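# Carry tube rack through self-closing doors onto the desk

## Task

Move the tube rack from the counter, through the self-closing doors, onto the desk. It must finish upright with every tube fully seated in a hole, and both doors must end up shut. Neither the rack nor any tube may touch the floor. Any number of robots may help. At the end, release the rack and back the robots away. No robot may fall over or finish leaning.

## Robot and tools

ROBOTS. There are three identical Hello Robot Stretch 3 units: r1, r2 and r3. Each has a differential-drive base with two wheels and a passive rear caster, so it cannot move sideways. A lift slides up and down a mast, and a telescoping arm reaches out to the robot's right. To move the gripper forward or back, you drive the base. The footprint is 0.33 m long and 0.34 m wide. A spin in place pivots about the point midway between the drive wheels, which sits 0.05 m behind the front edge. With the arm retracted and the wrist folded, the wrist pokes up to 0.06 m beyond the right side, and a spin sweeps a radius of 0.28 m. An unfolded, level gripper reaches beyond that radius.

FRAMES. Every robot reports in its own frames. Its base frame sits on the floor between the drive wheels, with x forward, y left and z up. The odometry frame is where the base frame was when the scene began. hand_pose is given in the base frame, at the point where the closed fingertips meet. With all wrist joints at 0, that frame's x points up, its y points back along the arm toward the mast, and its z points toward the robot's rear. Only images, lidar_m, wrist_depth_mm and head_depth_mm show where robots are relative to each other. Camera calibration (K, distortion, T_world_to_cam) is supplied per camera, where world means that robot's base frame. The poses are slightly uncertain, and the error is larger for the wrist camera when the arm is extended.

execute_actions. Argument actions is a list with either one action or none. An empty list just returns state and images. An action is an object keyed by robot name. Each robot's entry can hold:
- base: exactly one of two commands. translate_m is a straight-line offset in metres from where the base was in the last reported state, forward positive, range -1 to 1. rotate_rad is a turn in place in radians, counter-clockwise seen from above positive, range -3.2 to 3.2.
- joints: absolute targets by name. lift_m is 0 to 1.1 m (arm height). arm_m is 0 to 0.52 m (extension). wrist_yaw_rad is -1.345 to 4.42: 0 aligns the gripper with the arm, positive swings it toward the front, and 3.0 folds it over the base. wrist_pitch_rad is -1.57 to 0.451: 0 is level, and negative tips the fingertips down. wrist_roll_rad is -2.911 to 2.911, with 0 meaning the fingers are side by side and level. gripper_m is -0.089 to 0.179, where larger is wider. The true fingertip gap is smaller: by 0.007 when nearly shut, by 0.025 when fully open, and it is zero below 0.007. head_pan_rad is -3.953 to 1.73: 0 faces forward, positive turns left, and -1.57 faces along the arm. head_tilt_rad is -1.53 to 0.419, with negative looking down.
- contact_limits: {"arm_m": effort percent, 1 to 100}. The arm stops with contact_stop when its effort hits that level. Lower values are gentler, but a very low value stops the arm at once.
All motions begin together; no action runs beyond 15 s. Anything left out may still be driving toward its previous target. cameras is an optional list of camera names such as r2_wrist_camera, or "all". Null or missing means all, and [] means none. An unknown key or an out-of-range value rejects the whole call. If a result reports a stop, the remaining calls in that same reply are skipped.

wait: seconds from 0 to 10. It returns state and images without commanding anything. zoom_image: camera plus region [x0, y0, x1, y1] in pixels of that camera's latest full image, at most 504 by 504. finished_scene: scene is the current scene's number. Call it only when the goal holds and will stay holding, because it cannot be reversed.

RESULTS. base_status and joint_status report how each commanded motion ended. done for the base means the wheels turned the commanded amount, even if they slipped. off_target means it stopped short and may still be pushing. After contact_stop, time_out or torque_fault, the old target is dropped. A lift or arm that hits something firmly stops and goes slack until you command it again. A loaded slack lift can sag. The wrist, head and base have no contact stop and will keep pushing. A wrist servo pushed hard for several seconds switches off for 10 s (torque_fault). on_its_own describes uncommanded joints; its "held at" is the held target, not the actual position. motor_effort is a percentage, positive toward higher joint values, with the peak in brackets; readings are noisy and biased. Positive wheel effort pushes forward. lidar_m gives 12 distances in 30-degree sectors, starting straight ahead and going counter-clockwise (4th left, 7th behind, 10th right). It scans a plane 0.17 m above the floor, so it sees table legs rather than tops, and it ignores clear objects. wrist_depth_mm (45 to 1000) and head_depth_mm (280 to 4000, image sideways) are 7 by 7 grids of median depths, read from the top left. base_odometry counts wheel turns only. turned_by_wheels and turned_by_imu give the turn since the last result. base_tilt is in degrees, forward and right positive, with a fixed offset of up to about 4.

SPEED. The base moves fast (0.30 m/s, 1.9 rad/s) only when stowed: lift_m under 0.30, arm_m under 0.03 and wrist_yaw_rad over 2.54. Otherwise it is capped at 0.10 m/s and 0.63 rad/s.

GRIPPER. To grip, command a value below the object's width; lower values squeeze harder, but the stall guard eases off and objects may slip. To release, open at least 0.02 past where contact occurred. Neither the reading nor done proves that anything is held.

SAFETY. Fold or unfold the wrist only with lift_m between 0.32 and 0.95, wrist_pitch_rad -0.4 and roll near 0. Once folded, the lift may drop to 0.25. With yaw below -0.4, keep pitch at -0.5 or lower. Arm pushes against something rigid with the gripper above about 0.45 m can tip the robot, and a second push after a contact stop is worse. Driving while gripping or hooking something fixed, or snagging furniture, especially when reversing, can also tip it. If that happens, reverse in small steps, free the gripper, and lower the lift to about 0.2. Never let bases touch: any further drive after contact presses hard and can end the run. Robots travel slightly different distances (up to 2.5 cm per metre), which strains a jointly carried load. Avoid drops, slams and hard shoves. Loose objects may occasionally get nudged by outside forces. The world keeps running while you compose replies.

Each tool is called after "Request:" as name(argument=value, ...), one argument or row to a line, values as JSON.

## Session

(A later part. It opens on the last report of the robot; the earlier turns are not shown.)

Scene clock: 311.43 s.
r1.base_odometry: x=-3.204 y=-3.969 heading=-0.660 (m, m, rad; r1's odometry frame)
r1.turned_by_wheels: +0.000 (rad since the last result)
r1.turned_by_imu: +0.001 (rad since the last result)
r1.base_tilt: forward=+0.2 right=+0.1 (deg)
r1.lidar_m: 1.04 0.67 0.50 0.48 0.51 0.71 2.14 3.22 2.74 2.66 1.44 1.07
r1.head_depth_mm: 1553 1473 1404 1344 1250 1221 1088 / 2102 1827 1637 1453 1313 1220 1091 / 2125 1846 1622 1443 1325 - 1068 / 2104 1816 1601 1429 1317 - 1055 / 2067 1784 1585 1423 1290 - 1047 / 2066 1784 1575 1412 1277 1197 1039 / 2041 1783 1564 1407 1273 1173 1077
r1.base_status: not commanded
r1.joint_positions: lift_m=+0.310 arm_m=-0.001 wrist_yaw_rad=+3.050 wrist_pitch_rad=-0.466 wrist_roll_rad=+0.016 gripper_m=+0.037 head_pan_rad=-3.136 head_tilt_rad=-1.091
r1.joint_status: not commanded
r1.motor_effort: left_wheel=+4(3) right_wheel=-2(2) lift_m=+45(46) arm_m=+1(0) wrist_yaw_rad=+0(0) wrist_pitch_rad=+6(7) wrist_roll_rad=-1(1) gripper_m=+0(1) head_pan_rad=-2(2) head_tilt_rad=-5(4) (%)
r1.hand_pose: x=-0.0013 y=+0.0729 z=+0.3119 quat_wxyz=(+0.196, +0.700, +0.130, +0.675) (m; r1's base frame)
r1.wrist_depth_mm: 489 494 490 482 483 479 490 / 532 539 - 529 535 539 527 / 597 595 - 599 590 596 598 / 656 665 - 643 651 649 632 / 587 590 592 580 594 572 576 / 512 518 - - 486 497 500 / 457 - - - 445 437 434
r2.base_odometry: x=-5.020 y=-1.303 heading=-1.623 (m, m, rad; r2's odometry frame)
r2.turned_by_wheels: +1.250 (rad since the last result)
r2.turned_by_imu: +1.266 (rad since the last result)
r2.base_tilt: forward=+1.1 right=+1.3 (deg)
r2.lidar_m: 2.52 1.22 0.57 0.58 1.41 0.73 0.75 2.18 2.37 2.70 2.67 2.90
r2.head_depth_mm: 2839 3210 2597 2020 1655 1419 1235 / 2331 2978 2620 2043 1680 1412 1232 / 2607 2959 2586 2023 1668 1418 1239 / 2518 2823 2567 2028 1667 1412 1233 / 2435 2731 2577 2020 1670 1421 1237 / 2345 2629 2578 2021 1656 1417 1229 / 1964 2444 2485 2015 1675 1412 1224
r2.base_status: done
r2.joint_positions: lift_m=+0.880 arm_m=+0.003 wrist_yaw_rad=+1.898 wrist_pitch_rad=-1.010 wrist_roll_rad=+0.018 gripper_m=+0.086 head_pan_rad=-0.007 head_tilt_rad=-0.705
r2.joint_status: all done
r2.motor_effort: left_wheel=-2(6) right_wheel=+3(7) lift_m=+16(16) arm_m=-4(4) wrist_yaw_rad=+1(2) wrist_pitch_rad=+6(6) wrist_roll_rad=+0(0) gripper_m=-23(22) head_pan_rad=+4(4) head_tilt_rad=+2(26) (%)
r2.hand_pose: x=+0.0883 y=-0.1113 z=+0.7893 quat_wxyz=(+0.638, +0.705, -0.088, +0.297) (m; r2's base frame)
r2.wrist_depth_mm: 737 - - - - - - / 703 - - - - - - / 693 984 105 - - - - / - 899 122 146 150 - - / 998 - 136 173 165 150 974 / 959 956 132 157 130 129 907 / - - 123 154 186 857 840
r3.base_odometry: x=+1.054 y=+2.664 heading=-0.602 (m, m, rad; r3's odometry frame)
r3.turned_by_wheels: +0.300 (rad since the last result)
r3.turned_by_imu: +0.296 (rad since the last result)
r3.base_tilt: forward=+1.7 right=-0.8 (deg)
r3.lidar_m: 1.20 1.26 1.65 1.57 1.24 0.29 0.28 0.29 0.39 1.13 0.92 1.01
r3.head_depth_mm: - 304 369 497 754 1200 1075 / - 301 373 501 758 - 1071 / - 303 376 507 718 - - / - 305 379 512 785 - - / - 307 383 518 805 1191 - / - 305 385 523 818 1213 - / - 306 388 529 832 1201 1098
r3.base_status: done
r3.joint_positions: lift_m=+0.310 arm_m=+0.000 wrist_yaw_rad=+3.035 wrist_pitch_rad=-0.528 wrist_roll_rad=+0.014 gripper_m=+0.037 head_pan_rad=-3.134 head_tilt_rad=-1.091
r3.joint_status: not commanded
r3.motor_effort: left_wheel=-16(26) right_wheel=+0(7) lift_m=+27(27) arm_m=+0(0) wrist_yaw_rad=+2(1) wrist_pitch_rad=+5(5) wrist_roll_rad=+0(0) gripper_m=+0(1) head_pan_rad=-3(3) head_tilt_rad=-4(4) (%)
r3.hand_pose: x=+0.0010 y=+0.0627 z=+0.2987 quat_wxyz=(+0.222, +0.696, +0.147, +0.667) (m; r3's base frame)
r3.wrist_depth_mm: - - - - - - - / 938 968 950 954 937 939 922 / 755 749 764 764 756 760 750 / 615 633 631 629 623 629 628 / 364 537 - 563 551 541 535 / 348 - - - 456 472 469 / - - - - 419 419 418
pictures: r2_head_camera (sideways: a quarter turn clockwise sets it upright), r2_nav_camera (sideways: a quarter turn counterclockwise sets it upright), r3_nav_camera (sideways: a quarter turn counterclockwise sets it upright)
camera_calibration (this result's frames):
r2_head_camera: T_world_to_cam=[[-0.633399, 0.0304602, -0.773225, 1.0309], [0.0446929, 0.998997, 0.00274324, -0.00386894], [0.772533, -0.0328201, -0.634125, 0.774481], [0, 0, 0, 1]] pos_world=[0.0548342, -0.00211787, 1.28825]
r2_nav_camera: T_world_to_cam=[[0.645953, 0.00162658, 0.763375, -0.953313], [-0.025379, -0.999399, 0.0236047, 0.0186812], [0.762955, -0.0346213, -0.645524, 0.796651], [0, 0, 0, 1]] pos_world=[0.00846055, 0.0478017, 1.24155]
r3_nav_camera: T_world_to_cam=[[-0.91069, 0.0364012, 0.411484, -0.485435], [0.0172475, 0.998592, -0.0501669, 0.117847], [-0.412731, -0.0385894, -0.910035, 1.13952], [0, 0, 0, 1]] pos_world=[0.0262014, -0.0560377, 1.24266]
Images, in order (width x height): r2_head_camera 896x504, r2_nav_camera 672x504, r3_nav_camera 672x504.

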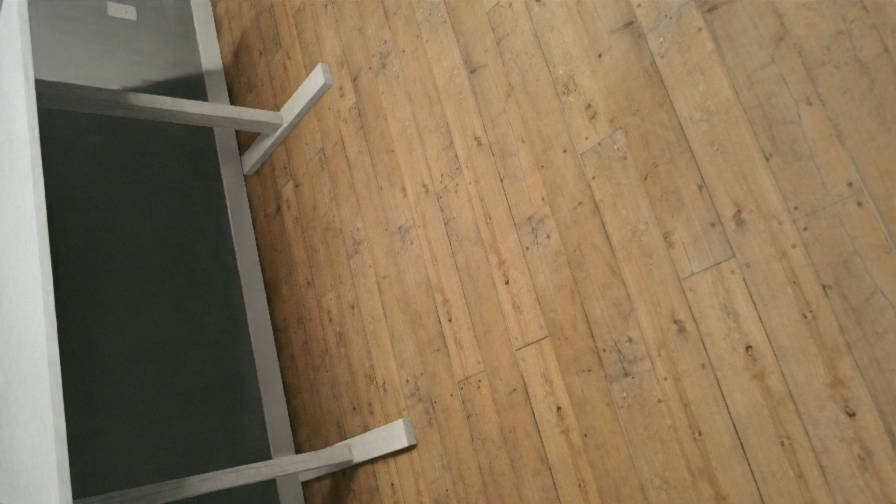

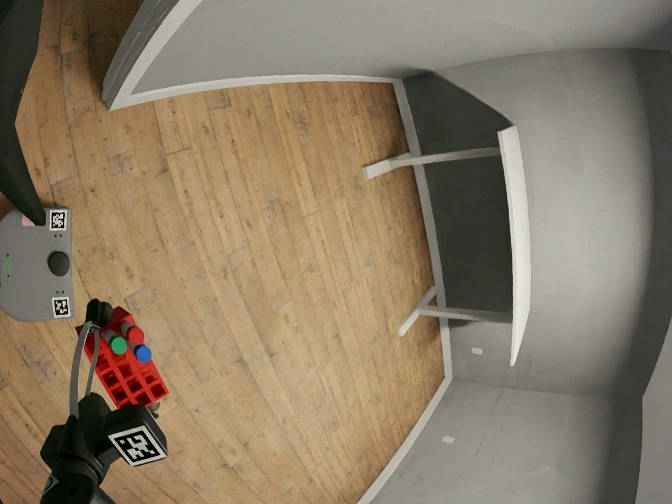

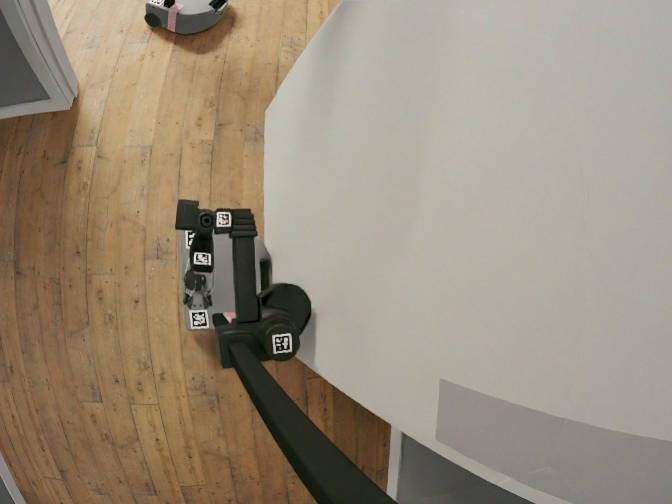

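Request:
execute_actions(
  actions=[
    {"r2":{"base":{"translate_m":1.0}},"r3":{"base":{"translate_m":0.95}}},
  ],
  cameras=[],
)

Request:
execute_actions(
  actions=[
    {"r2":{"base":{"translate_m":0.4},"joints":{"lift_m":1.099,"wrist_yaw_rad":1.0}}},
  ],
  cameras=[],
)

Request:
execute_actions(
  actions=[
    {"r2":{"base":{"rotate_rad":1.87},"joints":{"head_pan_rad":-1.57,"wrist_pitch_rad":-0.86}}},
  ],
  cameras=[],
)

Request:
execute_actions(
  actions=[
    {"r2":{"joints":{"wrist_yaw_rad":0.1}}},
  ],
  cameras=["r2_nav_camera","r2_wrist_camera","r3_nav_camera","r1_nav_camera"],
)

Scene clock: 330.27 s.
r1.base_odometry: x=-3.204 y=-3.969 heading=-0.660 (m, m, rad; r1's odometry frame)
r1.turned_by_wheels: +0.000 (rad since the last result)
r1.turned_by_imu: +0.004 (rad since the last result)
r1.base_tilt: forward=+0.2 right=+0.1 (deg)
r1.lidar_m: 1.04 0.67 0.50 0.48 0.51 0.71 2.14 3.26 2.74 2.66 1.44 1.07
r1.head_depth_mm: 1551 1476 1406 1344 1254 1214 1093 / 2113 1830 1624 1453 1313 1227 1092 / 2129 1832 1604 1439 1320 - 1070 / 2108 1824 1596 1428 1315 - 1054 / 2076 1795 1582 1427 1285 - 1049 / 2050 1782 1582 1414 1275 1200 1041 / 2036 1778 1561 1398 1270 1171 1074
r1.base_status: not commanded
r1.joint_positions: lift_m=+0.310 arm_m=-0.001 wrist_yaw_rad=+3.050 wrist_pitch_rad=-0.466 wrist_roll_rad=+0.016 gripper_m=+0.037 head_pan_rad=-3.136 head_tilt_rad=-1.091
r1.joint_status: not commanded
r1.motor_effort: left_wheel=+3(3) right_wheel=-2(2) lift_m=+45(46) arm_m=+0(1) wrist_yaw_rad=+0(1) wrist_pitch_rad=+6(6) wrist_roll_rad=+0(1) gripper_m=-1(1) head_pan_rad=-2(3) head_tilt_rad=-5(5) (%)
r1.hand_pose: x=-0.0013 y=+0.0729 z=+0.3119 quat_wxyz=(+0.196, +0.700, +0.130, +0.675) (m; r1's base frame)
r1.wrist_depth_mm: 489 489 490 491 480 480 485 / 535 545 - 528 534 534 533 / 602 598 - 599 604 596 597 / 645 646 - 636 645 638 632 / 584 581 567 584 607 578 590 / 506 528 - - 479 513 490 / 456 - - - 437 438 437
r2.base_odometry: x=-5.073 y=-2.301 heading=-1.624 (m, m, rad; r2's odometry frame)
r2.turned_by_wheels: +0.000 (rad since the last result)
r2.turned_by_imu: +0.004 (rad since the last result)
r2.base_tilt: forward=+1.0 right=+1.3 (deg)
r2.lidar_m: 1.65 1.18 1.07 0.85 0.85 0.92 1.55 3.09 2.89 2.31 2.29 1.55
r2.head_depth_mm: 1459 1095 1753 1903 1663 1423 1233 / 1457 1095 2240 2017 1670 1418 1225 / 1469 1031 2099 2016 1671 1423 1232 / 1464 975 2014 2029 1675 1423 1225 / 1451 969 1912 2018 1666 1413 1235 / 1392 917 1837 1956 1660 1413 1239 / 1361 923 1766 1922 1678 1413 1229
r2.base_status: done
r2.joint_positions: lift_m=+0.880 arm_m=+0.003 wrist_yaw_rad=+1.898 wrist_pitch_rad=-1.010 wrist_roll_rad=+0.018 gripper_m=+0.086 head_pan_rad=-0.007 head_tilt_rad=-0.705
r2.joint_status: not commanded
r2.motor_effort: left_wheel=-3(4) right_wheel=+4(7) lift_m=+16(16) arm_m=-3(3) wrist_yaw_rad=+2(1) wrist_pitch_rad=+6(6) wrist_roll_rad=+0(0) gripper_m=-23(22) head_pan_rad=+4(5) head_tilt_rad=+3(2) (%)
r2.hand_pose: x=+0.0883 y=-0.1113 z=+0.7893 quat_wxyz=(+0.638, +0.705, -0.088, +0.297) (m; r2's base frame)
r2.wrist_depth_mm: - - - - - - - / - - - - - - - / - - 105 - - - - / - - 122 146 150 - - / - - 136 173 166 150 947 / 949 958 132 158 129 129 915 / - - 123 155 187 861 861
r3.base_odometry: x=+1.837 y=+2.125 heading=-0.602 (m, m, rad; r3's odometry frame)
r3.turned_by_wheels: +0.000 (rad since the last result)
r3.turned_by_imu: +0.007 (rad since the last result)
r3.base_tilt: forward=+1.7 right=-0.8 (deg)
r3.lidar_m: 0.25 0.26 0.36 1.10 1.68 1.91 1.85 0.95 0.74 0.72 0.34 0.25
r3.head_depth_mm: 1787 1788 1596 1432 1295 1200 1075 / 1803 1807 1603 1440 1298 - 1069 / 1825 1813 1603 1442 1321 - - / 1837 1809 1589 1439 1306 - - / 1835 1824 1599 1446 1302 1226 - / 1865 1826 1601 1441 1303 1211 - / 1732 1741 1616 1434 1314 1200 1104
r3.base_status: done
r3.joint_positions: lift_m=+0.310 arm_m=+0.000 wrist_yaw_rad=+3.035 wrist_pitch_rad=-0.528 wrist_roll_rad=+0.014 gripper_m=+0.037 head_pan_rad=-3.134 head_tilt_rad=-1.091
r3.joint_status: not commanded
r3.motor_effort: left_wheel=-4(7) right_wheel=+5(9) lift_m=+27(27) arm_m=+0(0) wrist_yaw_rad=+0(1) wrist_pitch_rad=+5(5) wrist_roll_rad=+0(0) gripper_m=+0(0) head_pan_rad=-4(4) head_tilt_rad=-4(4) (%)
r3.hand_pose: x=+0.0010 y=+0.0627 z=+0.2987 quat_wxyz=(+0.222, +0.696, +0.147, +0.667) (m; r3's base frame)
r3.wrist_depth_mm: - - - - 711 407 286 / 943 952 962 942 725 412 288 / 769 759 753 751 695 421 291 / 633 627 631 625 602 428 296 / 540 538 - 555 550 426 297 / 485 - - - 456 420 302 / - - - - 417 398 305
pictures: none
No camera images: the call's "cameras" was empty. Leave "cameras" out to get every camera's image.

Scene clock: 335.57 s.
r1.base_odometry: x=-3.204 y=-3.969 heading=-0.660 (m, m, rad; r1's odometry frame)
r1.turned_by_wheels: +0.000 (rad since the last result)
r1.turned_by_imu: +0.001 (rad since the last result)
r1.base_tilt: forward=+0.1 right=+0.1 (deg)
r1.lidar_m: 1.04 0.67 0.50 0.49 0.51 0.71 2.14 3.26 2.73 2.66 1.44 1.07
r1.head_depth_mm: 1543 1480 1405 1349 1252 1220 1091 / 2108 1829 1628 1451 1309 1223 1094 / 2126 1838 1610 1437 1326 - 1068 / 2105 1831 1606 1427 1316 - 1051 / 2076 1801 1585 1427 1288 - 1044 / 2065 1788 1579 1405 1280 1197 1042 / 2030 1760 1560 1398 1266 1167 1075
r1.base_status: not commanded
r1.joint_positions: lift_m=+0.310 arm_m=-0.001 wrist_yaw_rad=+3.050 wrist_pitch_rad=-0.466 wrist_roll_rad=+0.016 gripper_m=+0.037 head_pan_rad=-3.136 head_tilt_rad=-1.091
r1.joint_status: not commanded
r1.motor_effort: left_wheel=+3(4) right_wheel=-2(2) lift_m=+46(46) arm_m=+1(1) wrist_yaw_rad=+0(1) wrist_pitch_rad=+6(7) wrist_roll_rad=-1(1) gripper_m=+0(1) head_pan_rad=-2(2) head_tilt_rad=-4(4) (%)
r1.hand_pose: x=-0.0013 y=+0.0729 z=+0.3119 quat_wxyz=(+0.196, +0.700, +0.130, +0.675) (m; r1's base frame)
r1.wrist_depth_mm: 490 488 495 487 487 495 479 / 529 528 - 530 527 535 533 / 595 592 - 597 595 612 591 / 671 649 - 645 630 636 634 / 584 580 585 585 602 585 580 / 511 521 - - 479 498 499 / 454 - - - 440 432 444
r2.base_odometry: x=-5.094 y=-2.701 heading=-1.624 (m, m, rad; r2's odometry frame)
r2.turned_by_wheels: +0.000 (rad since the last result)
r2.turned_by_imu: +0.002 (rad since the last result)
r2.base_tilt: forward=+1.1 right=+1.3 (deg)
r2.lidar_m: 1.28 0.86 0.88 1.00 1.00 1.09 1.78 3.46 2.69 2.16 2.13 1.18
r2.head_depth_mm: 1312 919 671 1969 1573 1421 1227 / 1263 924 670 1911 1682 1418 1229 / 1227 920 670 1860 1666 1412 1229 / 1189 919 670 1765 1676 1408 1227 / 1158 922 672 580 1675 1415 1226 / 1117 918 671 560 1670 1424 1232 / 1077 922 670 543 1623 1410 1234
r2.base_status: done
r2.joint_positions: lift_m=+1.098 arm_m=+0.003 wrist_yaw_rad=+1.002 wrist_pitch_rad=-1.011 wrist_roll_rad=+0.018 gripper_m=+0.086 head_pan_rad=-0.007 head_tilt_rad=-0.705
r2.joint_status: all done
r2.motor_effort: left_wheel=-3(3) right_wheel=+3(7) lift_m=+33(35) arm_m=-3(3) wrist_yaw_rad=-3(4) wrist_pitch_rad=+6(6) wrist_roll_rad=+0(0) gripper_m=-22(22) head_pan_rad=+3(4) head_tilt_rad=+3(2) (%)
r2.hand_pose: x=+0.0760 y=-0.2107 z=+1.0073 quat_wxyz=(+0.704, +0.597, -0.384, -0.009) (m; r2's base frame)
r2.wrist_depth_mm: - - - - - - - / - - - - - - - / - - 105 - - - - / - - 123 145 150 - - / - - 136 174 166 149 - / - - 132 158 129 129 - / - - 147 154 186 - -
r3.base_odometry: x=+1.837 y=+2.125 heading=-0.602 (m, m, rad; r3's odometry frame)
r3.turned_by_wheels: +0.000 (rad since the last result)
r3.turned_by_imu: +0.001 (rad since the last result)
r3.base_tilt: forward=+1.6 right=-0.8 (deg)
r3.lidar_m: 0.25 0.26 0.36 1.10 1.68 1.91 1.86 0.99 0.74 0.72 0.34 0.25
r3.head_depth_mm: 1798 1811 1573 1424 1294 1199 1078 / 1806 1797 1602 1431 1298 - 1073 / 1824 1810 1604 1442 1320 - - / 1847 1807 1601 1446 1302 - - / 1852 1822 1611 1449 1301 1226 - / 1862 1823 1615 1437 1311 1214 - / 1718 1732 1612 1446 1313 1202 1099
r3.base_status: not commanded
r3.joint_positions: lift_m=+0.310 arm_m=+0.000 wrist_yaw_rad=+3.035 wrist_pitch_rad=-0.528 wrist_roll_rad=+0.014 gripper_m=+0.037 head_pan_rad=-3.134 head_tilt_rad=-1.091
r3.joint_status: not commanded
r3.motor_effort: left_wheel=-3(4) right_wheel=+5(6) lift_m=+27(27) arm_m=+0(0) wrist_yaw_rad=+0(0) wrist_pitch_rad=+5(5) wrist_roll_rad=+0(0) gripper_m=+0(0) head_pan_rad=-3(3) head_tilt_rad=-3(4) (%)
r3.hand_pose: x=+0.0010 y=+0.0627 z=+0.2987 quat_wxyz=(+0.222, +0.696, +0.147, +0.667) (m; r3's base frame)
r3.wrist_depth_mm: - - - - 718 408 285 / 962 964 946 940 737 412 288 / 763 751 757 751 688 420 290 / 636 626 620 630 604 427 294 / 545 541 - 559 554 429 298 / 485 - - - 454 415 302 / - - - - 420 400 305
pictures: none
No camera images: the call's "cameras" was empty. Leave "cameras" out to get every camera's image.

Scene clock: 339.47 s.
r1.base_odometry: x=-3.204 y=-3.969 heading=-0.660 (m, m, rad; r1's odometry frame)
r1.turned_by_wheels: +0.000 (rad since the last result)
r1.turned_by_imu: +0.001 (rad since the last result)
r1.base_tilt: forward=+0.1 right=+0.2 (deg)
r1.lidar_m: 1.04 0.67 0.50 0.48 0.51 0.71 2.14 3.24 2.74 2.66 1.44 1.07
r1.head_depth_mm: 1542 1479 1410 1354 1249 1219 1085 / 2106 1822 1626 1457 1317 1223 1085 / 2134 1835 1610 1442 1315 - 1068 / 2102 1810 1596 1423 1322 - 1056 / 2094 1796 1587 1425 1283 - 1049 / 2057 1790 1581 1409 1283 1201 1044 / 2033 1765 1572 1402 1267 1171 1080
r1.base_status: not commanded
r1.joint_positions: lift_m=+0.310 arm_m=-0.001 wrist_yaw_rad=+3.050 wrist_pitch_rad=-0.466 wrist_roll_rad=+0.016 gripper_m=+0.037 head_pan_rad=-3.136 head_tilt_rad=-1.091
r1.joint_status: not commanded
r1.motor_effort: left_wheel=+3(3) right_wheel=-2(2) lift_m=+46(46) arm_m=+1(1) wrist_yaw_rad=-1(1) wrist_pitch_rad=+7(6) wrist_roll_rad=+0(1) gripper_m=+0(1) head_pan_rad=-2(2) head_tilt_rad=-4(4) (%)
r1.hand_pose: x=-0.0013 y=+0.0729 z=+0.3119 quat_wxyz=(+0.196, +0.700, +0.130, +0.675) (m; r1's base frame)
r1.wrist_depth_mm: 489 487 489 483 490 486 486 / 539 537 - 534 537 532 536 / 593 601 - 582 601 597 597 / 656 660 - 665 641 631 630 / 587 581 582 569 593 580 570 / 508 520 - - 484 501 499 / 450 - - - 437 435 427
r2.base_odometry: x=-5.094 y=-2.701 heading=+0.246 (m, m, rad; r2's odometry frame)
r2.turned_by_wheels: +1.870 (rad since the last result)
r2.turned_by_imu: +1.893 (rad since the last result)
r2.base_tilt: forward=+1.1 right=+1.3 (deg)
r2.lidar_m: 1.00 1.02 1.32 3.06 3.26 2.27 2.13 1.21 1.18 1.26 0.86 1.06
r2.head_depth_mm: - - - - - 1388 1235 / - - - - - - 1236 / - 994 - - - - 1228 / 1111 920 670 - - 1357 1231 / 1107 918 693 - - 1355 1235 / 1098 920 - 1660 330 327 1217 / 1091 968 - - 322 - 313
r2.base_status: done
r2.joint_positions: lift_m=+1.098 arm_m=+0.003 wrist_yaw_rad=+1.002 wrist_pitch_rad=-0.878 wrist_roll_rad=+0.018 gripper_m=+0.086 head_pan_rad=-1.563 head_tilt_rad=-0.705
r2.joint_status: all done
r2.motor_effort: left_wheel=-2(6) right_wheel=+4(7) lift_m=+34(33) arm_m=-4(3) wrist_yaw_rad=-2(1) wrist_pitch_rad=+10(11) wrist_roll_rad=+0(0) gripper_m=-23(22) head_pan_rad=-5(61) head_tilt_rad=+3(2) (%)
r2.hand_pose: x=+0.1007 y=-0.2265 z=+1.0246 quat_wxyz=(+0.702, +0.571, -0.423, +0.038) (m; r2's base frame)
r2.wrist_depth_mm: 769 917 - - 380 366 364 / 854 992 - - - 332 322 / 956 - 105 - - - 287 / - - 121 145 150 - 272 / - - 134 174 167 149 - / - - 132 157 130 129 - / - - 155 190 187 - -
r3.base_odometry: x=+1.837 y=+2.125 heading=-0.602 (m, m, rad; r3's odometry frame)
r3.turned_by_wheels: +0.000 (rad since the last result)
r3.turned_by_imu: +0.001 (rad since the last result)
r3.base_tilt: forward=+1.7 right=-0.8 (deg)
r3.lidar_m: 0.25 0.26 0.36 1.10 1.67 1.91 1.86 0.99 0.74 0.72 0.34 0.25
r3.head_depth_mm: 1801 1804 1594 1435 1291 1197 1081 / 1804 1804 1604 1431 1298 - 1070 / 1828 1801 1600 1431 1325 - - / 1828 1798 1601 1438 1295 - - / 1870 1805 1613 1442 1304 1224 - / 1879 1819 1606 1438 1303 1214 - / 1711 1723 1619 1442 1311 1196 1106
r3.base_status: not commanded
r3.joint_positions: lift_m=+0.310 arm_m=+0.000 wrist_yaw_rad=+3.035 wrist_pitch_rad=-0.528 wrist_roll_rad=+0.014 gripper_m=+0.037 head_pan_rad=-3.134 head_tilt_rad=-1.091
r3.joint_status: not commanded
r3.motor_effort: left_wheel=-4(4) right_wheel=+4(5) lift_m=+27(27) arm_m=+0(0) wrist_yaw_rad=+1(2) wrist_pitch_rad=+4(5) wrist_roll_rad=+0(0) gripper_m=+0(0) head_pan_rad=-3(3) head_tilt_rad=-4(4) (%)
r3.hand_pose: x=+0.0010 y=+0.0627 z=+0.2987 quat_wxyz=(+0.222, +0.696, +0.147, +0.667) (m; r3's base frame)
r3.wrist_depth_mm: - - - - 719 407 286 / 935 940 932 931 727 414 289 / 757 749 757 755 695 422 291 / 632 635 628 618 610 427 296 / 539 539 - 563 555 423 297 / 487 - - - 463 419 302 / - - - - 420 395 305
pictures: none
No camera images: the call's "cameras" was empty. Leave "cameras" out to get every camera's image.

Scene clock: 340.90 s.
r1.base_odometry: x=-3.204 y=-3.969 heading=-0.660 (m, m, rad; r1's odometry frame)
r1.turned_by_wheels: +0.000 (rad since the last result)
r1.turned_by_imu: +0.000 (rad since the last result)
r1.base_tilt: forward=+0.1 right=+0.1 (deg)
r1.lidar_m: 1.04 0.67 0.50 0.49 0.51 0.71 2.13 3.26 2.74 2.66 1.45 1.07
r1.head_depth_mm: 1544 1474 1404 1344 1256 1220 1085 / 2090 1830 1629 1452 1317 1227 1091 / 2130 1840 1613 1440 1318 - 1066 / 2115 1812 1597 1431 1318 - 1056 / 2077 1799 1597 1417 1285 - 1049 / 2073 1778 1580 1409 1277 1198 1040 / 2045 1768 1564 1394 1267 1169 1078
r1.base_status: not commanded
r1.joint_positions: lift_m=+0.310 arm_m=-0.001 wrist_yaw_rad=+3.050 wrist_pitch_rad=-0.466 wrist_roll_rad=+0.016 gripper_m=+0.037 head_pan_rad=-3.136 head_tilt_rad=-1.091
r1.joint_status: not commanded
r1.motor_effort: left_wheel=+3(3) right_wheel=-2(2) lift_m=+45(46) arm_m=+0(1) wrist_yaw_rad=+0(0) wrist_pitch_rad=+6(6) wrist_roll_rad=-1(1) gripper_m=+0(0) head_pan_rad=-2(3) head_tilt_rad=-4(4) (%)
r1.hand_pose: x=-0.0013 y=+0.0729 z=+0.3119 quat_wxyz=(+0.196, +0.700, +0.130, +0.675) (m; r1's base frame)
r1.wrist_depth_mm: 481 487 483 485 490 486 483 / 526 538 - 533 544 531 530 / 574 602 - 592 593 594 593 / 664 654 - 646 632 626 639 / 594 581 599 580 606 579 577 / 500 510 - - 479 499 496 / 461 - - - 436 432 441
r2.base_odometry: x=-5.094 y=-2.701 heading=+0.246 (m, m, rad; r2's odometry frame)
r2.turned_by_wheels: +0.000 (rad since the last result)
r2.turned_by_imu: +0.000 (rad since the last result)
r2.base_tilt: forward=+1.1 right=+1.4 (deg)
r2.lidar_m: 1.00 1.02 1.32 3.04 3.27 2.27 2.13 1.22 1.19 1.26 0.87 1.06
r2.head_depth_mm: - - - - - 1354 1226 / - - - - - 1355 1228 / - 1025 - - - 1352 1233 / 1109 1025 - 339 347 1361 1233 / 1108 921 672 310 329 1354 1231 / 1094 920 669 580 1598 1413 1234 / 1093 919 671 562 1250 1347 1200
r2.base_status: not commanded
r2.joint_positions: lift_m=+1.098 arm_m=+0.003 wrist_yaw_rad=+0.102 wrist_pitch_rad=-0.878 wrist_roll_rad=+0.018 gripper_m=+0.086 head_pan_rad=-1.563 head_tilt_rad=-0.705
r2.joint_status: all done
r2.motor_effort: left_wheel=-3(2) right_wheel=+4(4) lift_m=+33(34) arm_m=-3(4) wrist_yaw_rad=-3(3) wrist_pitch_rad=+10(10) wrist_roll_rad=+0(0) gripper_m=-23(23) head_pan_rad=-4(5) head_tilt_rad=+2(2) (%)
r2.hand_pose: x=-0.0068 y=-0.2925 z=+1.0246 quat_wxyz=(+0.649, +0.331, -0.629, -0.271) (m; r2's base frame)
r2.wrist_depth_mm: 401 396 386 380 374 367 360 / 348 345 343 334 327 326 320 / - - 105 - - - 971 / - - 114 146 151 - - / - - 132 173 165 149 - / - - 132 158 129 129 - / - - 155 190 187 - -
r3.base_odometry: x=+1.837 y=+2.125 heading=-0.602 (m, m, rad; r3's odometry frame)
r3.turned_by_wheels: +0.000 (rad since the last result)
r3.turned_by_imu: +0.000 (rad since the last result)
r3.base_tilt: forward=+1.6 right=-0.8 (deg)
r3.lidar_m: 0.25 0.26 0.36 1.10 1.68 1.91 1.85 0.99 0.74 0.72 0.34 0.25
r3.head_depth_mm: 1789 1787 1586 1428 1295 1200 1086 / 1803 1801 1597 1430 1299 - 1061 / 1813 1804 1600 1434 1317 - - / 1826 1823 1606 1437 1301 - - / 1859 1820 1612 1445 1306 1229 - / 1863 1839 1608 1450 1309 1214 - / 1715 1725 1613 1448 1312 1198 1102
r3.base_status: not commanded
r3.joint_positions: lift_m=+0.310 arm_m=+0.000 wrist_yaw_rad=+3.035 wrist_pitch_rad=-0.528 wrist_roll_rad=+0.014 gripper_m=+0.037 head_pan_rad=-3.134 head_tilt_rad=-1.091
r3.joint_status: not commanded
r3.motor_effort: left_wheel=-4(4) right_wheel=+5(5) lift_m=+27(27) arm_m=+0(0) wrist_yaw_rad=+0(0) wrist_pitch_rad=+5(5) wrist_roll_rad=+0(0) gripper_m=+0(0) head_pan_rad=-4(3) head_tilt_rad=-4(4) (%)
r3.hand_pose: x=+0.0010 y=+0.0627 z=+0.2987 quat_wxyz=(+0.222, +0.696, +0.147, +0.667) (m; r3's base frame)
r3.wrist_depth_mm: - - - - 707 407 285 / 942 939 952 947 731 415 289 / 769 756 749 755 701 419 290 / 628 630 633 625 605 429 294 / 544 535 - 561 551 423 297 / 485 - - - 458 417 302 / - - - - 415 400 305
pictures: r1_nav_camera (sideways: a quarter turn counterclockwise sets it upright), r2_nav_camera (sideways: a quarter turn counterclockwise sets it upright), r2_wrist_camera, r3_nav_camera (sideways: a quarter turn counterclockwise sets it upright)
camera_calibration (this result's frames):
r1_nav_camera: T_world_to_cam=[[-0.902312, -0.0438697, 0.428847, -0.511929], [-0.0574886, 0.998168, -0.0188489, 0.0797656], [-0.427234, -0.0416614, -0.903181, 1.13589], [0, 0, 0, 1]] pos_world=[0.0279555, -0.054755, 1.24695]
r2_nav_camera: T_world_to_cam=[[0.0110541, -0.645763, 0.763458, -0.949547], [-0.999663, 0.0107919, 0.0236024, 0.0246274], [-0.0234807, -0.763461, -0.645427, 0.801322], [0, 0, 0, 1]] pos_world=[0.0539311, -0.00167025, 1.24155]
r2_wrist_camera: T_world_to_cam=[[-0.993429, -0.110262, -0.0306758, -0.00304634], [-0.0820649, 0.873092, -0.4806, 0.773498], [0.0797744, -0.474924, -0.876403, 0.920566], [0, 0, 0, 1]] pos_world=[-0.0129869, -0.238471, 1.17844]
r3_nav_camera: T_world_to_cam=[[-0.91069, 0.0364006, 0.411484, -0.485435], [0.0172468, 0.998592, -0.0501669, 0.117847], [-0.412731, -0.0385897, -0.910035, 1.13952], [0, 0, 0, 1]] pos_world=[0.0262015, -0.0560376, 1.24266]
Images, in order (width x height): r1_nav_camera 672x504, r2_nav_camera 672x504, r2_wrist_camera 644x364, r3_nav_camera 672x504.

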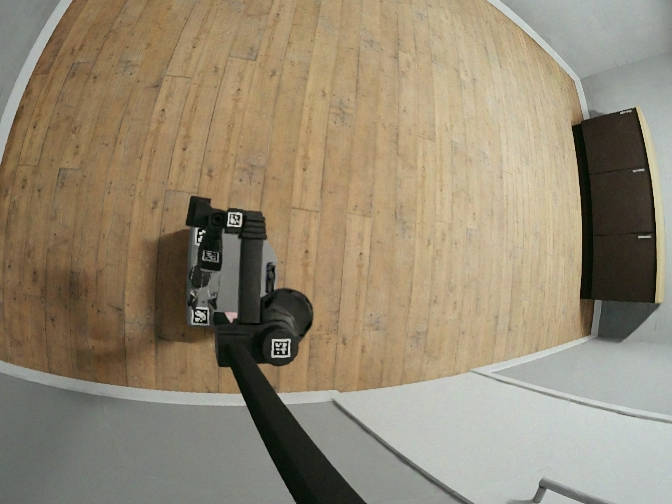

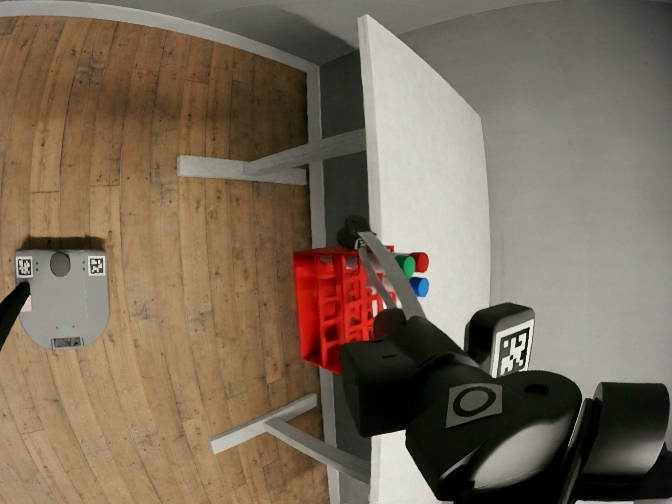

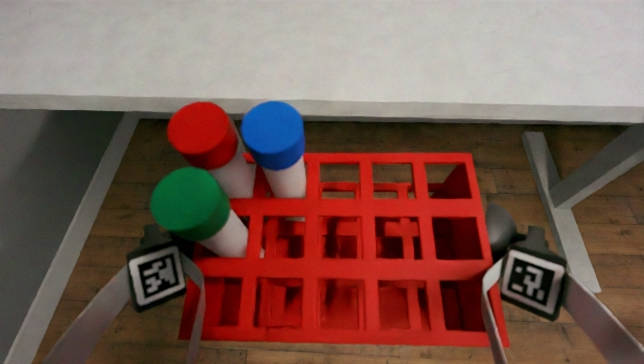

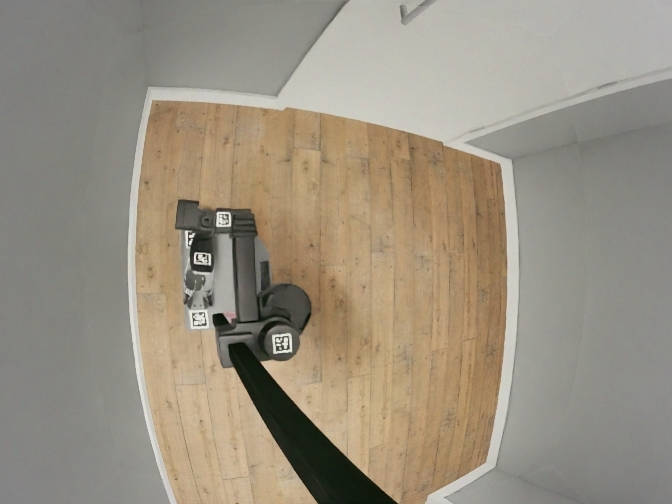

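Request:
execute_actions(
  actions=[
    {"r2":{"joints":{"arm_m":0.36},"contact_limits":{"arm_m":12}}},
  ],
  cameras=["r2_nav_camera"],
)

Request:
execute_actions(
  actions=[
    {"r2":{"joints":{"wrist_pitch_rad":-1.0,"lift_m":1.093}}},
  ],
  cameras=["r2_nav_camera","r2_wrist_camera"],
)

Scene clock: 350.17 s.
r1.base_odometry: x=-3.204 y=-3.969 heading=-0.660 (m, m, rad; r1's odometry frame)
r1.turned_by_wheels: +0.000 (rad since the last result)
r1.turned_by_imu: +0.002 (rad since the last result)
r1.base_tilt: forward=+0.2 right=+0.1 (deg)
r1.lidar_m: 1.04 0.67 0.50 0.49 0.51 0.71 2.14 3.26 2.74 2.67 1.44 1.07
r1.head_depth_mm: 1534 1480 1405 1343 1253 1217 1088 / 2088 1824 1630 1449 1307 1222 1092 / 2119 1829 1609 1444 1323 - 1068 / 2097 1814 1591 1435 1310 - 1058 / 2076 1803 1588 1417 1290 - 1047 / 2071 1783 1570 1414 1277 1199 1042 / 2043 1760 1561 1396 1273 1173 1072
r1.base_status: not commanded
r1.joint_positions: lift_m=+0.310 arm_m=-0.001 wrist_yaw_rad=+3.050 wrist_pitch_rad=-0.466 wrist_roll_rad=+0.016 gripper_m=+0.037 head_pan_rad=-3.136 head_tilt_rad=-1.091
r1.joint_status: not commanded
r1.motor_effort: left_wheel=+4(3) right_wheel=-2(2) lift_m=+46(46) arm_m=+0(1) wrist_yaw_rad=+0(1) wrist_pitch_rad=+6(7) wrist_roll_rad=-1(1) gripper_m=-1(1) head_pan_rad=-2(2) head_tilt_rad=-4(4) (%)
r1.hand_pose: x=-0.0013 y=+0.0729 z=+0.3119 quat_wxyz=(+0.196, +0.700, +0.130, +0.675) (m; r1's base frame)
r1.wrist_depth_mm: 485 483 491 488 483 479 479 / 530 531 - 544 543 528 541 / 591 590 - 600 595 604 587 / 656 645 - 638 643 639 618 / 579 585 568 570 592 575 571 / 504 520 - - 484 497 493 / 455 - - - 441 432 437
r2.base_odometry: x=-5.094 y=-2.701 heading=+0.246 (m, m, rad; r2's odometry frame)
r2.turned_by_wheels: +0.000 (rad since the last result)
r2.turned_by_imu: +0.000 (rad since the last result)
r2.base_tilt: forward=+1.1 right=+1.3 (deg)
r2.lidar_m: 1.00 1.02 1.32 3.05 3.27 2.27 2.14 1.21 1.18 1.26 0.86 1.06
r2.head_depth_mm: 1137 917 667 579 1671 1410 1231 / 1146 918 671 579 1669 1420 1228 / - 791 642 578 1658 1417 1234 / 1118 635 644 580 1683 1416 1233 / 1105 944 647 580 1677 1406 1230 / 1100 919 669 581 1672 1404 1235 / 1088 918 670 562 1242 1352 1200
r2.base_status: not commanded
r2.joint_positions: lift_m=+1.098 arm_m=+0.360 wrist_yaw_rad=+0.101 wrist_pitch_rad=-0.878 wrist_roll_rad=+0.018 gripper_m=+0.086 head_pan_rad=-1.563 head_tilt_rad=-0.705
r2.joint_status: all done
r2.motor_effort: left_wheel=-2(3) right_wheel=+4(4) lift_m=+34(34) arm_m=+3(2) wrist_yaw_rad=-1(2) wrist_pitch_rad=+10(10) wrist_roll_rad=+0(0) gripper_m=-22(22) head_pan_rad=-5(4) head_tilt_rad=+2(4) (%)
r2.contact_limits: arm_m 12 (drawing in: default 21, maximum 34; extending or still: default 28, maximum 46)
r2.hand_pose: x=-0.0070 y=-0.6491 z=+1.0247 quat_wxyz=(+0.649, +0.330, -0.630, -0.271) (m; r2's base frame)
r2.wrist_depth_mm: 399 386 385 375 372 364 361 / 344 343 336 333 331 325 321 / 310 299 105 291 290 290 286 / 277 273 120 146 150 260 259 / 252 246 134 173 165 150 235 / 230 235 132 158 130 129 218 / 217 211 156 190 187 200 202
r3.base_odometry: x=+1.837 y=+2.125 heading=-0.602 (m, m, rad; r3's odometry frame)
r3.turned_by_wheels: +0.000 (rad since the last result)
r3.turned_by_imu: +0.001 (rad since the last result)
r3.base_tilt: forward=+1.7 right=-0.8 (deg)
r3.lidar_m: 0.25 0.26 0.36 1.10 1.67 1.90 1.85 0.99 0.74 0.72 0.34 0.25
r3.head_depth_mm: 1798 1806 1589 1423 1293 1198 1083 / 1810 1805 1597 1431 1300 - 1066 / 1833 1799 1598 1435 1320 - - / 1836 1802 1608 1446 1303 - - / 1848 1807 1606 1444 1299 1224 - / 1868 1819 1611 1443 1308 1212 - / 1724 1747 1631 1444 1311 1202 1102
r3.base_status: not commanded
r3.joint_positions: lift_m=+0.310 arm_m=+0.000 wrist_yaw_rad=+3.035 wrist_pitch_rad=-0.528 wrist_roll_rad=+0.014 gripper_m=+0.037 head_pan_rad=-3.134 head_tilt_rad=-1.091
r3.joint_status: not commanded
r3.motor_effort: left_wheel=-4(4) right_wheel=+6(6) lift_m=+27(27) arm_m=+0(0) wrist_yaw_rad=+0(1) wrist_pitch_rad=+5(5) wrist_roll_rad=+0(0) gripper_m=+0(0) head_pan_rad=-4(4) head_tilt_rad=-4(5) (%)
r3.hand_pose: x=+0.0010 y=+0.0627 z=+0.2987 quat_wxyz=(+0.222, +0.696, +0.147, +0.667) (m; r3's base frame)
r3.wrist_depth_mm: - - - - 714 409 286 / 941 947 936 942 726 413 288 / 747 754 751 748 697 424 292 / 633 625 624 630 605 428 295 / 539 534 - 564 547 424 297 / 483 - - - 456 414 301 / - - - - 419 396 305
pictures: r2_nav_camera (sideways: a quarter turn counterclockwise sets it upright)
camera_calibration (this result's frames):
r2_nav_camera: T_world_to_cam=[[0.0109508, -0.645752, 0.763469, -0.949561], [-0.999661, 0.0109521, 0.0236021, 0.0246278], [-0.0236027, -0.763469, -0.645414, 0.801306], [0, 0, 0, 1]] pos_world=[0.0539309, -0.00167892, 1.24155]
Images, in order (width x height): r2_nav_camera 672x504.

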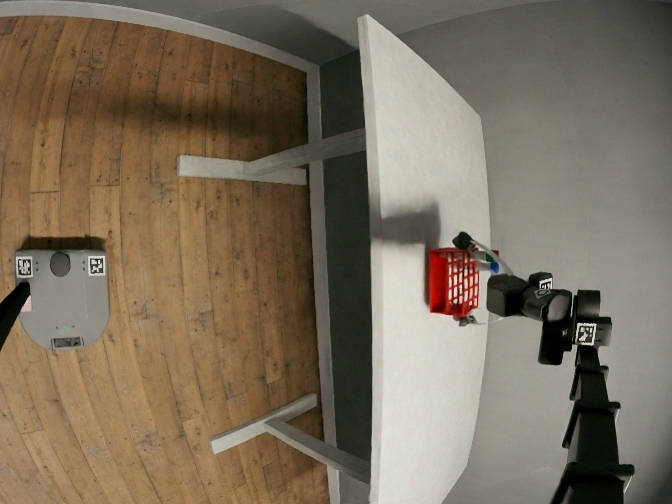

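Scene clock: 350.93 s.
r1.base_odometry: x=-3.204 y=-3.969 heading=-0.660 (m, m, rad; r1's odometry frame)
r1.turned_by_wheels: +0.000 (rad since the last result)
r1.turned_by_imu: +0.000 (rad since the last result)
r1.base_tilt: forward=+0.2 right=+0.1 (deg)
r1.lidar_m: 1.04 0.67 0.50 0.49 0.51 0.71 2.14 3.26 2.73 2.66 1.44 1.08
r1.head_depth_mm: 1539 1475 1403 1349 1250 1220 1088 / 2095 1828 1630 1455 1312 1228 1094 / 2136 1822 1615 1444 1318 - 1069 / 2104 1825 1603 1443 1308 - 1054 / 2076 1803 1593 1424 1293 - 1050 / 2065 1782 1575 1406 1278 1205 1038 / 2038 1775 1565 1398 1271 1170 1079
r1.base_status: not commanded
r1.joint_positions: lift_m=+0.310 arm_m=-0.001 wrist_yaw_rad=+3.050 wrist_pitch_rad=-0.466 wrist_roll_rad=+0.016 gripper_m=+0.037 head_pan_rad=-3.136 head_tilt_rad=-1.091
r1.joint_status: not commanded
r1.motor_effort: left_wheel=+3(3) right_wheel=-2(2) lift_m=+45(46) arm_m=+1(1) wrist_yaw_rad=+0(1) wrist_pitch_rad=+7(6) wrist_roll_rad=-1(1) gripper_m=+0(1) head_pan_rad=-2(2) head_tilt_rad=-4(4) (%)
r1.hand_pose: x=-0.0013 y=+0.0729 z=+0.3119 quat_wxyz=(+0.196, +0.700, +0.130, +0.675) (m; r1's base frame)
r1.wrist_depth_mm: 478 493 483 487 491 479 481 / 529 535 - 529 542 525 539 / 603 591 - 585 595 605 591 / 666 651 - 641 658 631 632 / 586 591 593 588 597 576 575 / 503 518 - - 489 506 491 / 464 - - - 430 438 435
r2.base_odometry: x=-5.094 y=-2.701 heading=+0.246 (m, m, rad; r2's odometry frame)
r2.turned_by_wheels: +0.000 (rad since the last result)
r2.turned_by_imu: +0.000 (rad since the last result)
r2.base_tilt: forward=+1.1 right=+1.3 (deg)
r2.lidar_m: 1.00 1.02 1.32 3.05 3.28 2.27 2.14 1.21 1.18 1.26 0.87 1.06
r2.head_depth_mm: 1145 911 668 578 1667 1423 1226 / 1156 916 668 580 1674 1410 1230 / - 872 630 581 1671 1420 1229 / 1110 831 630 581 1669 1411 1236 / 1109 941 634 579 1663 1423 1232 / 1095 915 669 579 1652 1416 1225 / 1095 916 669 561 1249 1362 1197
r2.base_status: not commanded
r2.joint_positions: lift_m=+1.093 arm_m=+0.360 wrist_yaw_rad=+0.101 wrist_pitch_rad=-1.009 wrist_roll_rad=+0.018 gripper_m=+0.086 head_pan_rad=-1.563 head_tilt_rad=-0.705
r2.joint_status: all done
r2.motor_effort: left_wheel=-3(3) right_wheel=+4(4) lift_m=+16(29) arm_m=+2(2) wrist_yaw_rad=-1(1) wrist_pitch_rad=+5(8) wrist_roll_rad=+0(0) gripper_m=-22(23) head_pan_rad=-4(5) head_tilt_rad=+2(3) (%)
r2.hand_pose: x=-0.0100 y=-0.6202 z=+1.0025 quat_wxyz=(+0.630, +0.370, -0.606, -0.314) (m; r2's base frame)
r2.wrist_depth_mm: 308 303 298 294 288 286 279 / 282 278 274 269 267 264 259 / 260 253 105 246 247 244 242 / 242 239 125 146 150 226 226 / 226 221 134 173 165 150 213 / 210 211 132 157 129 129 198 / 201 196 155 188 187 187 188
r3.base_odometry: x=+1.837 y=+2.125 heading=-0.602 (m, m, rad; r3's odometry frame)
r3.turned_by_wheels: +0.000 (rad since the last result)
r3.turned_by_imu: +0.000 (rad since the last result)
r3.base_tilt: forward=+1.7 right=-0.8 (deg)
r3.lidar_m: 0.25 0.26 0.36 1.10 1.67 1.91 1.86 0.99 0.74 0.72 0.34 0.25
r3.head_depth_mm: 1795 1803 1594 1429 1294 1199 1081 / 1801 1807 1592 1427 1305 - 1069 / 1810 1813 1606 1428 1319 - - / 1843 1810 1604 1444 1305 - - / 1840 1824 1612 1434 1294 1219 - / 1875 1824 1617 1447 1304 1209 - / 1718 1750 1622 1438 1308 1194 1099
r3.base_status: not commanded
r3.joint_positions: lift_m=+0.310 arm_m=+0.000 wrist_yaw_rad=+3.035 wrist_pitch_rad=-0.528 wrist_roll_rad=+0.014 gripper_m=+0.037 head_pan_rad=-3.134 head_tilt_rad=-1.091
r3.joint_status: not commanded
r3.motor_effort: left_wheel=-4(4) right_wheel=+5(5) lift_m=+27(27) arm_m=+0(0) wrist_yaw_rad=+1(0) wrist_pitch_rad=+5(5) wrist_roll_rad=+0(0) gripper_m=+0(0) head_pan_rad=-4(4) head_tilt_rad=-4(3) (%)
r3.hand_pose: x=+0.0010 y=+0.0627 z=+0.2987 quat_wxyz=(+0.222, +0.696, +0.147, +0.667) (m; r3's base frame)
r3.wrist_depth_mm: - - - - 713 408 285 / 957 960 954 936 735 416 288 / 764 743 755 751 703 419 291 / 628 629 628 634 605 429 297 / 541 544 - 565 556 426 297 / 490 - - - 460 416 303 / - - - - 418 395 306
pictures: r2_nav_camera (sideways: a quarter turn counterclockwise sets it upright), r2_wrist_camera
camera_calibration (this result's frames):
r2_nav_camera: T_world_to_cam=[[0.0109508, -0.645752, 0.763469, -0.949561], [-0.999661, 0.010952, 0.0236021, 0.0246278], [-0.0236026, -0.763469, -0.645414, 0.801306], [0, 0, 0, 1]] pos_world=[0.0539309, -0.00167891, 1.24155]
r2_wrist_camera: T_world_to_cam=[[-0.994057, -0.104214, -0.0314556, -0.0384995], [-0.0858371, 0.928114, -0.362266, 0.964138], [0.0669475, -0.357413, -0.931544, 0.873862], [0, 0, 0, 1]] pos_world=[-0.0140148, -0.586512, 1.1621]
Images, in order (width x height): r2_nav_camera 672x504, r2_wrist_camera 644x364.

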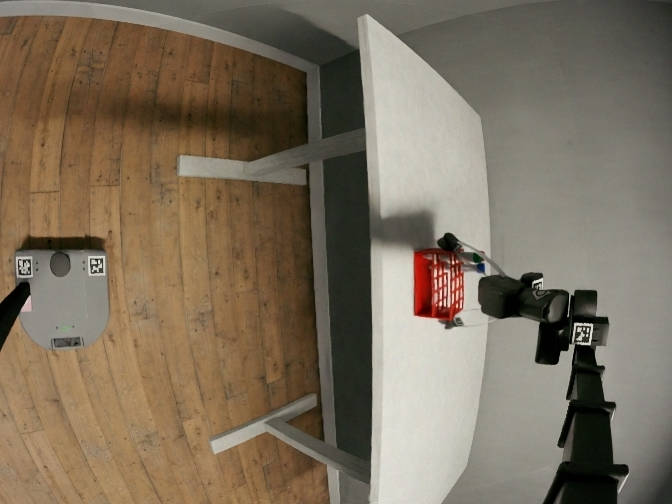

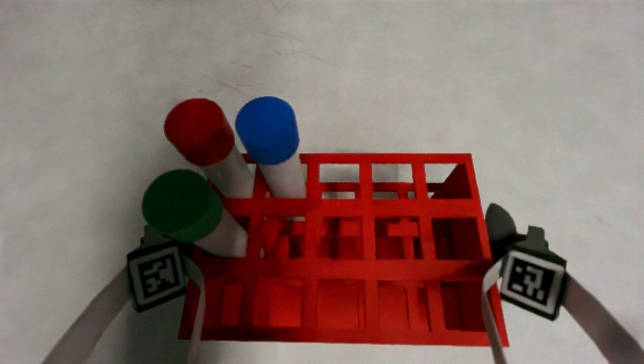

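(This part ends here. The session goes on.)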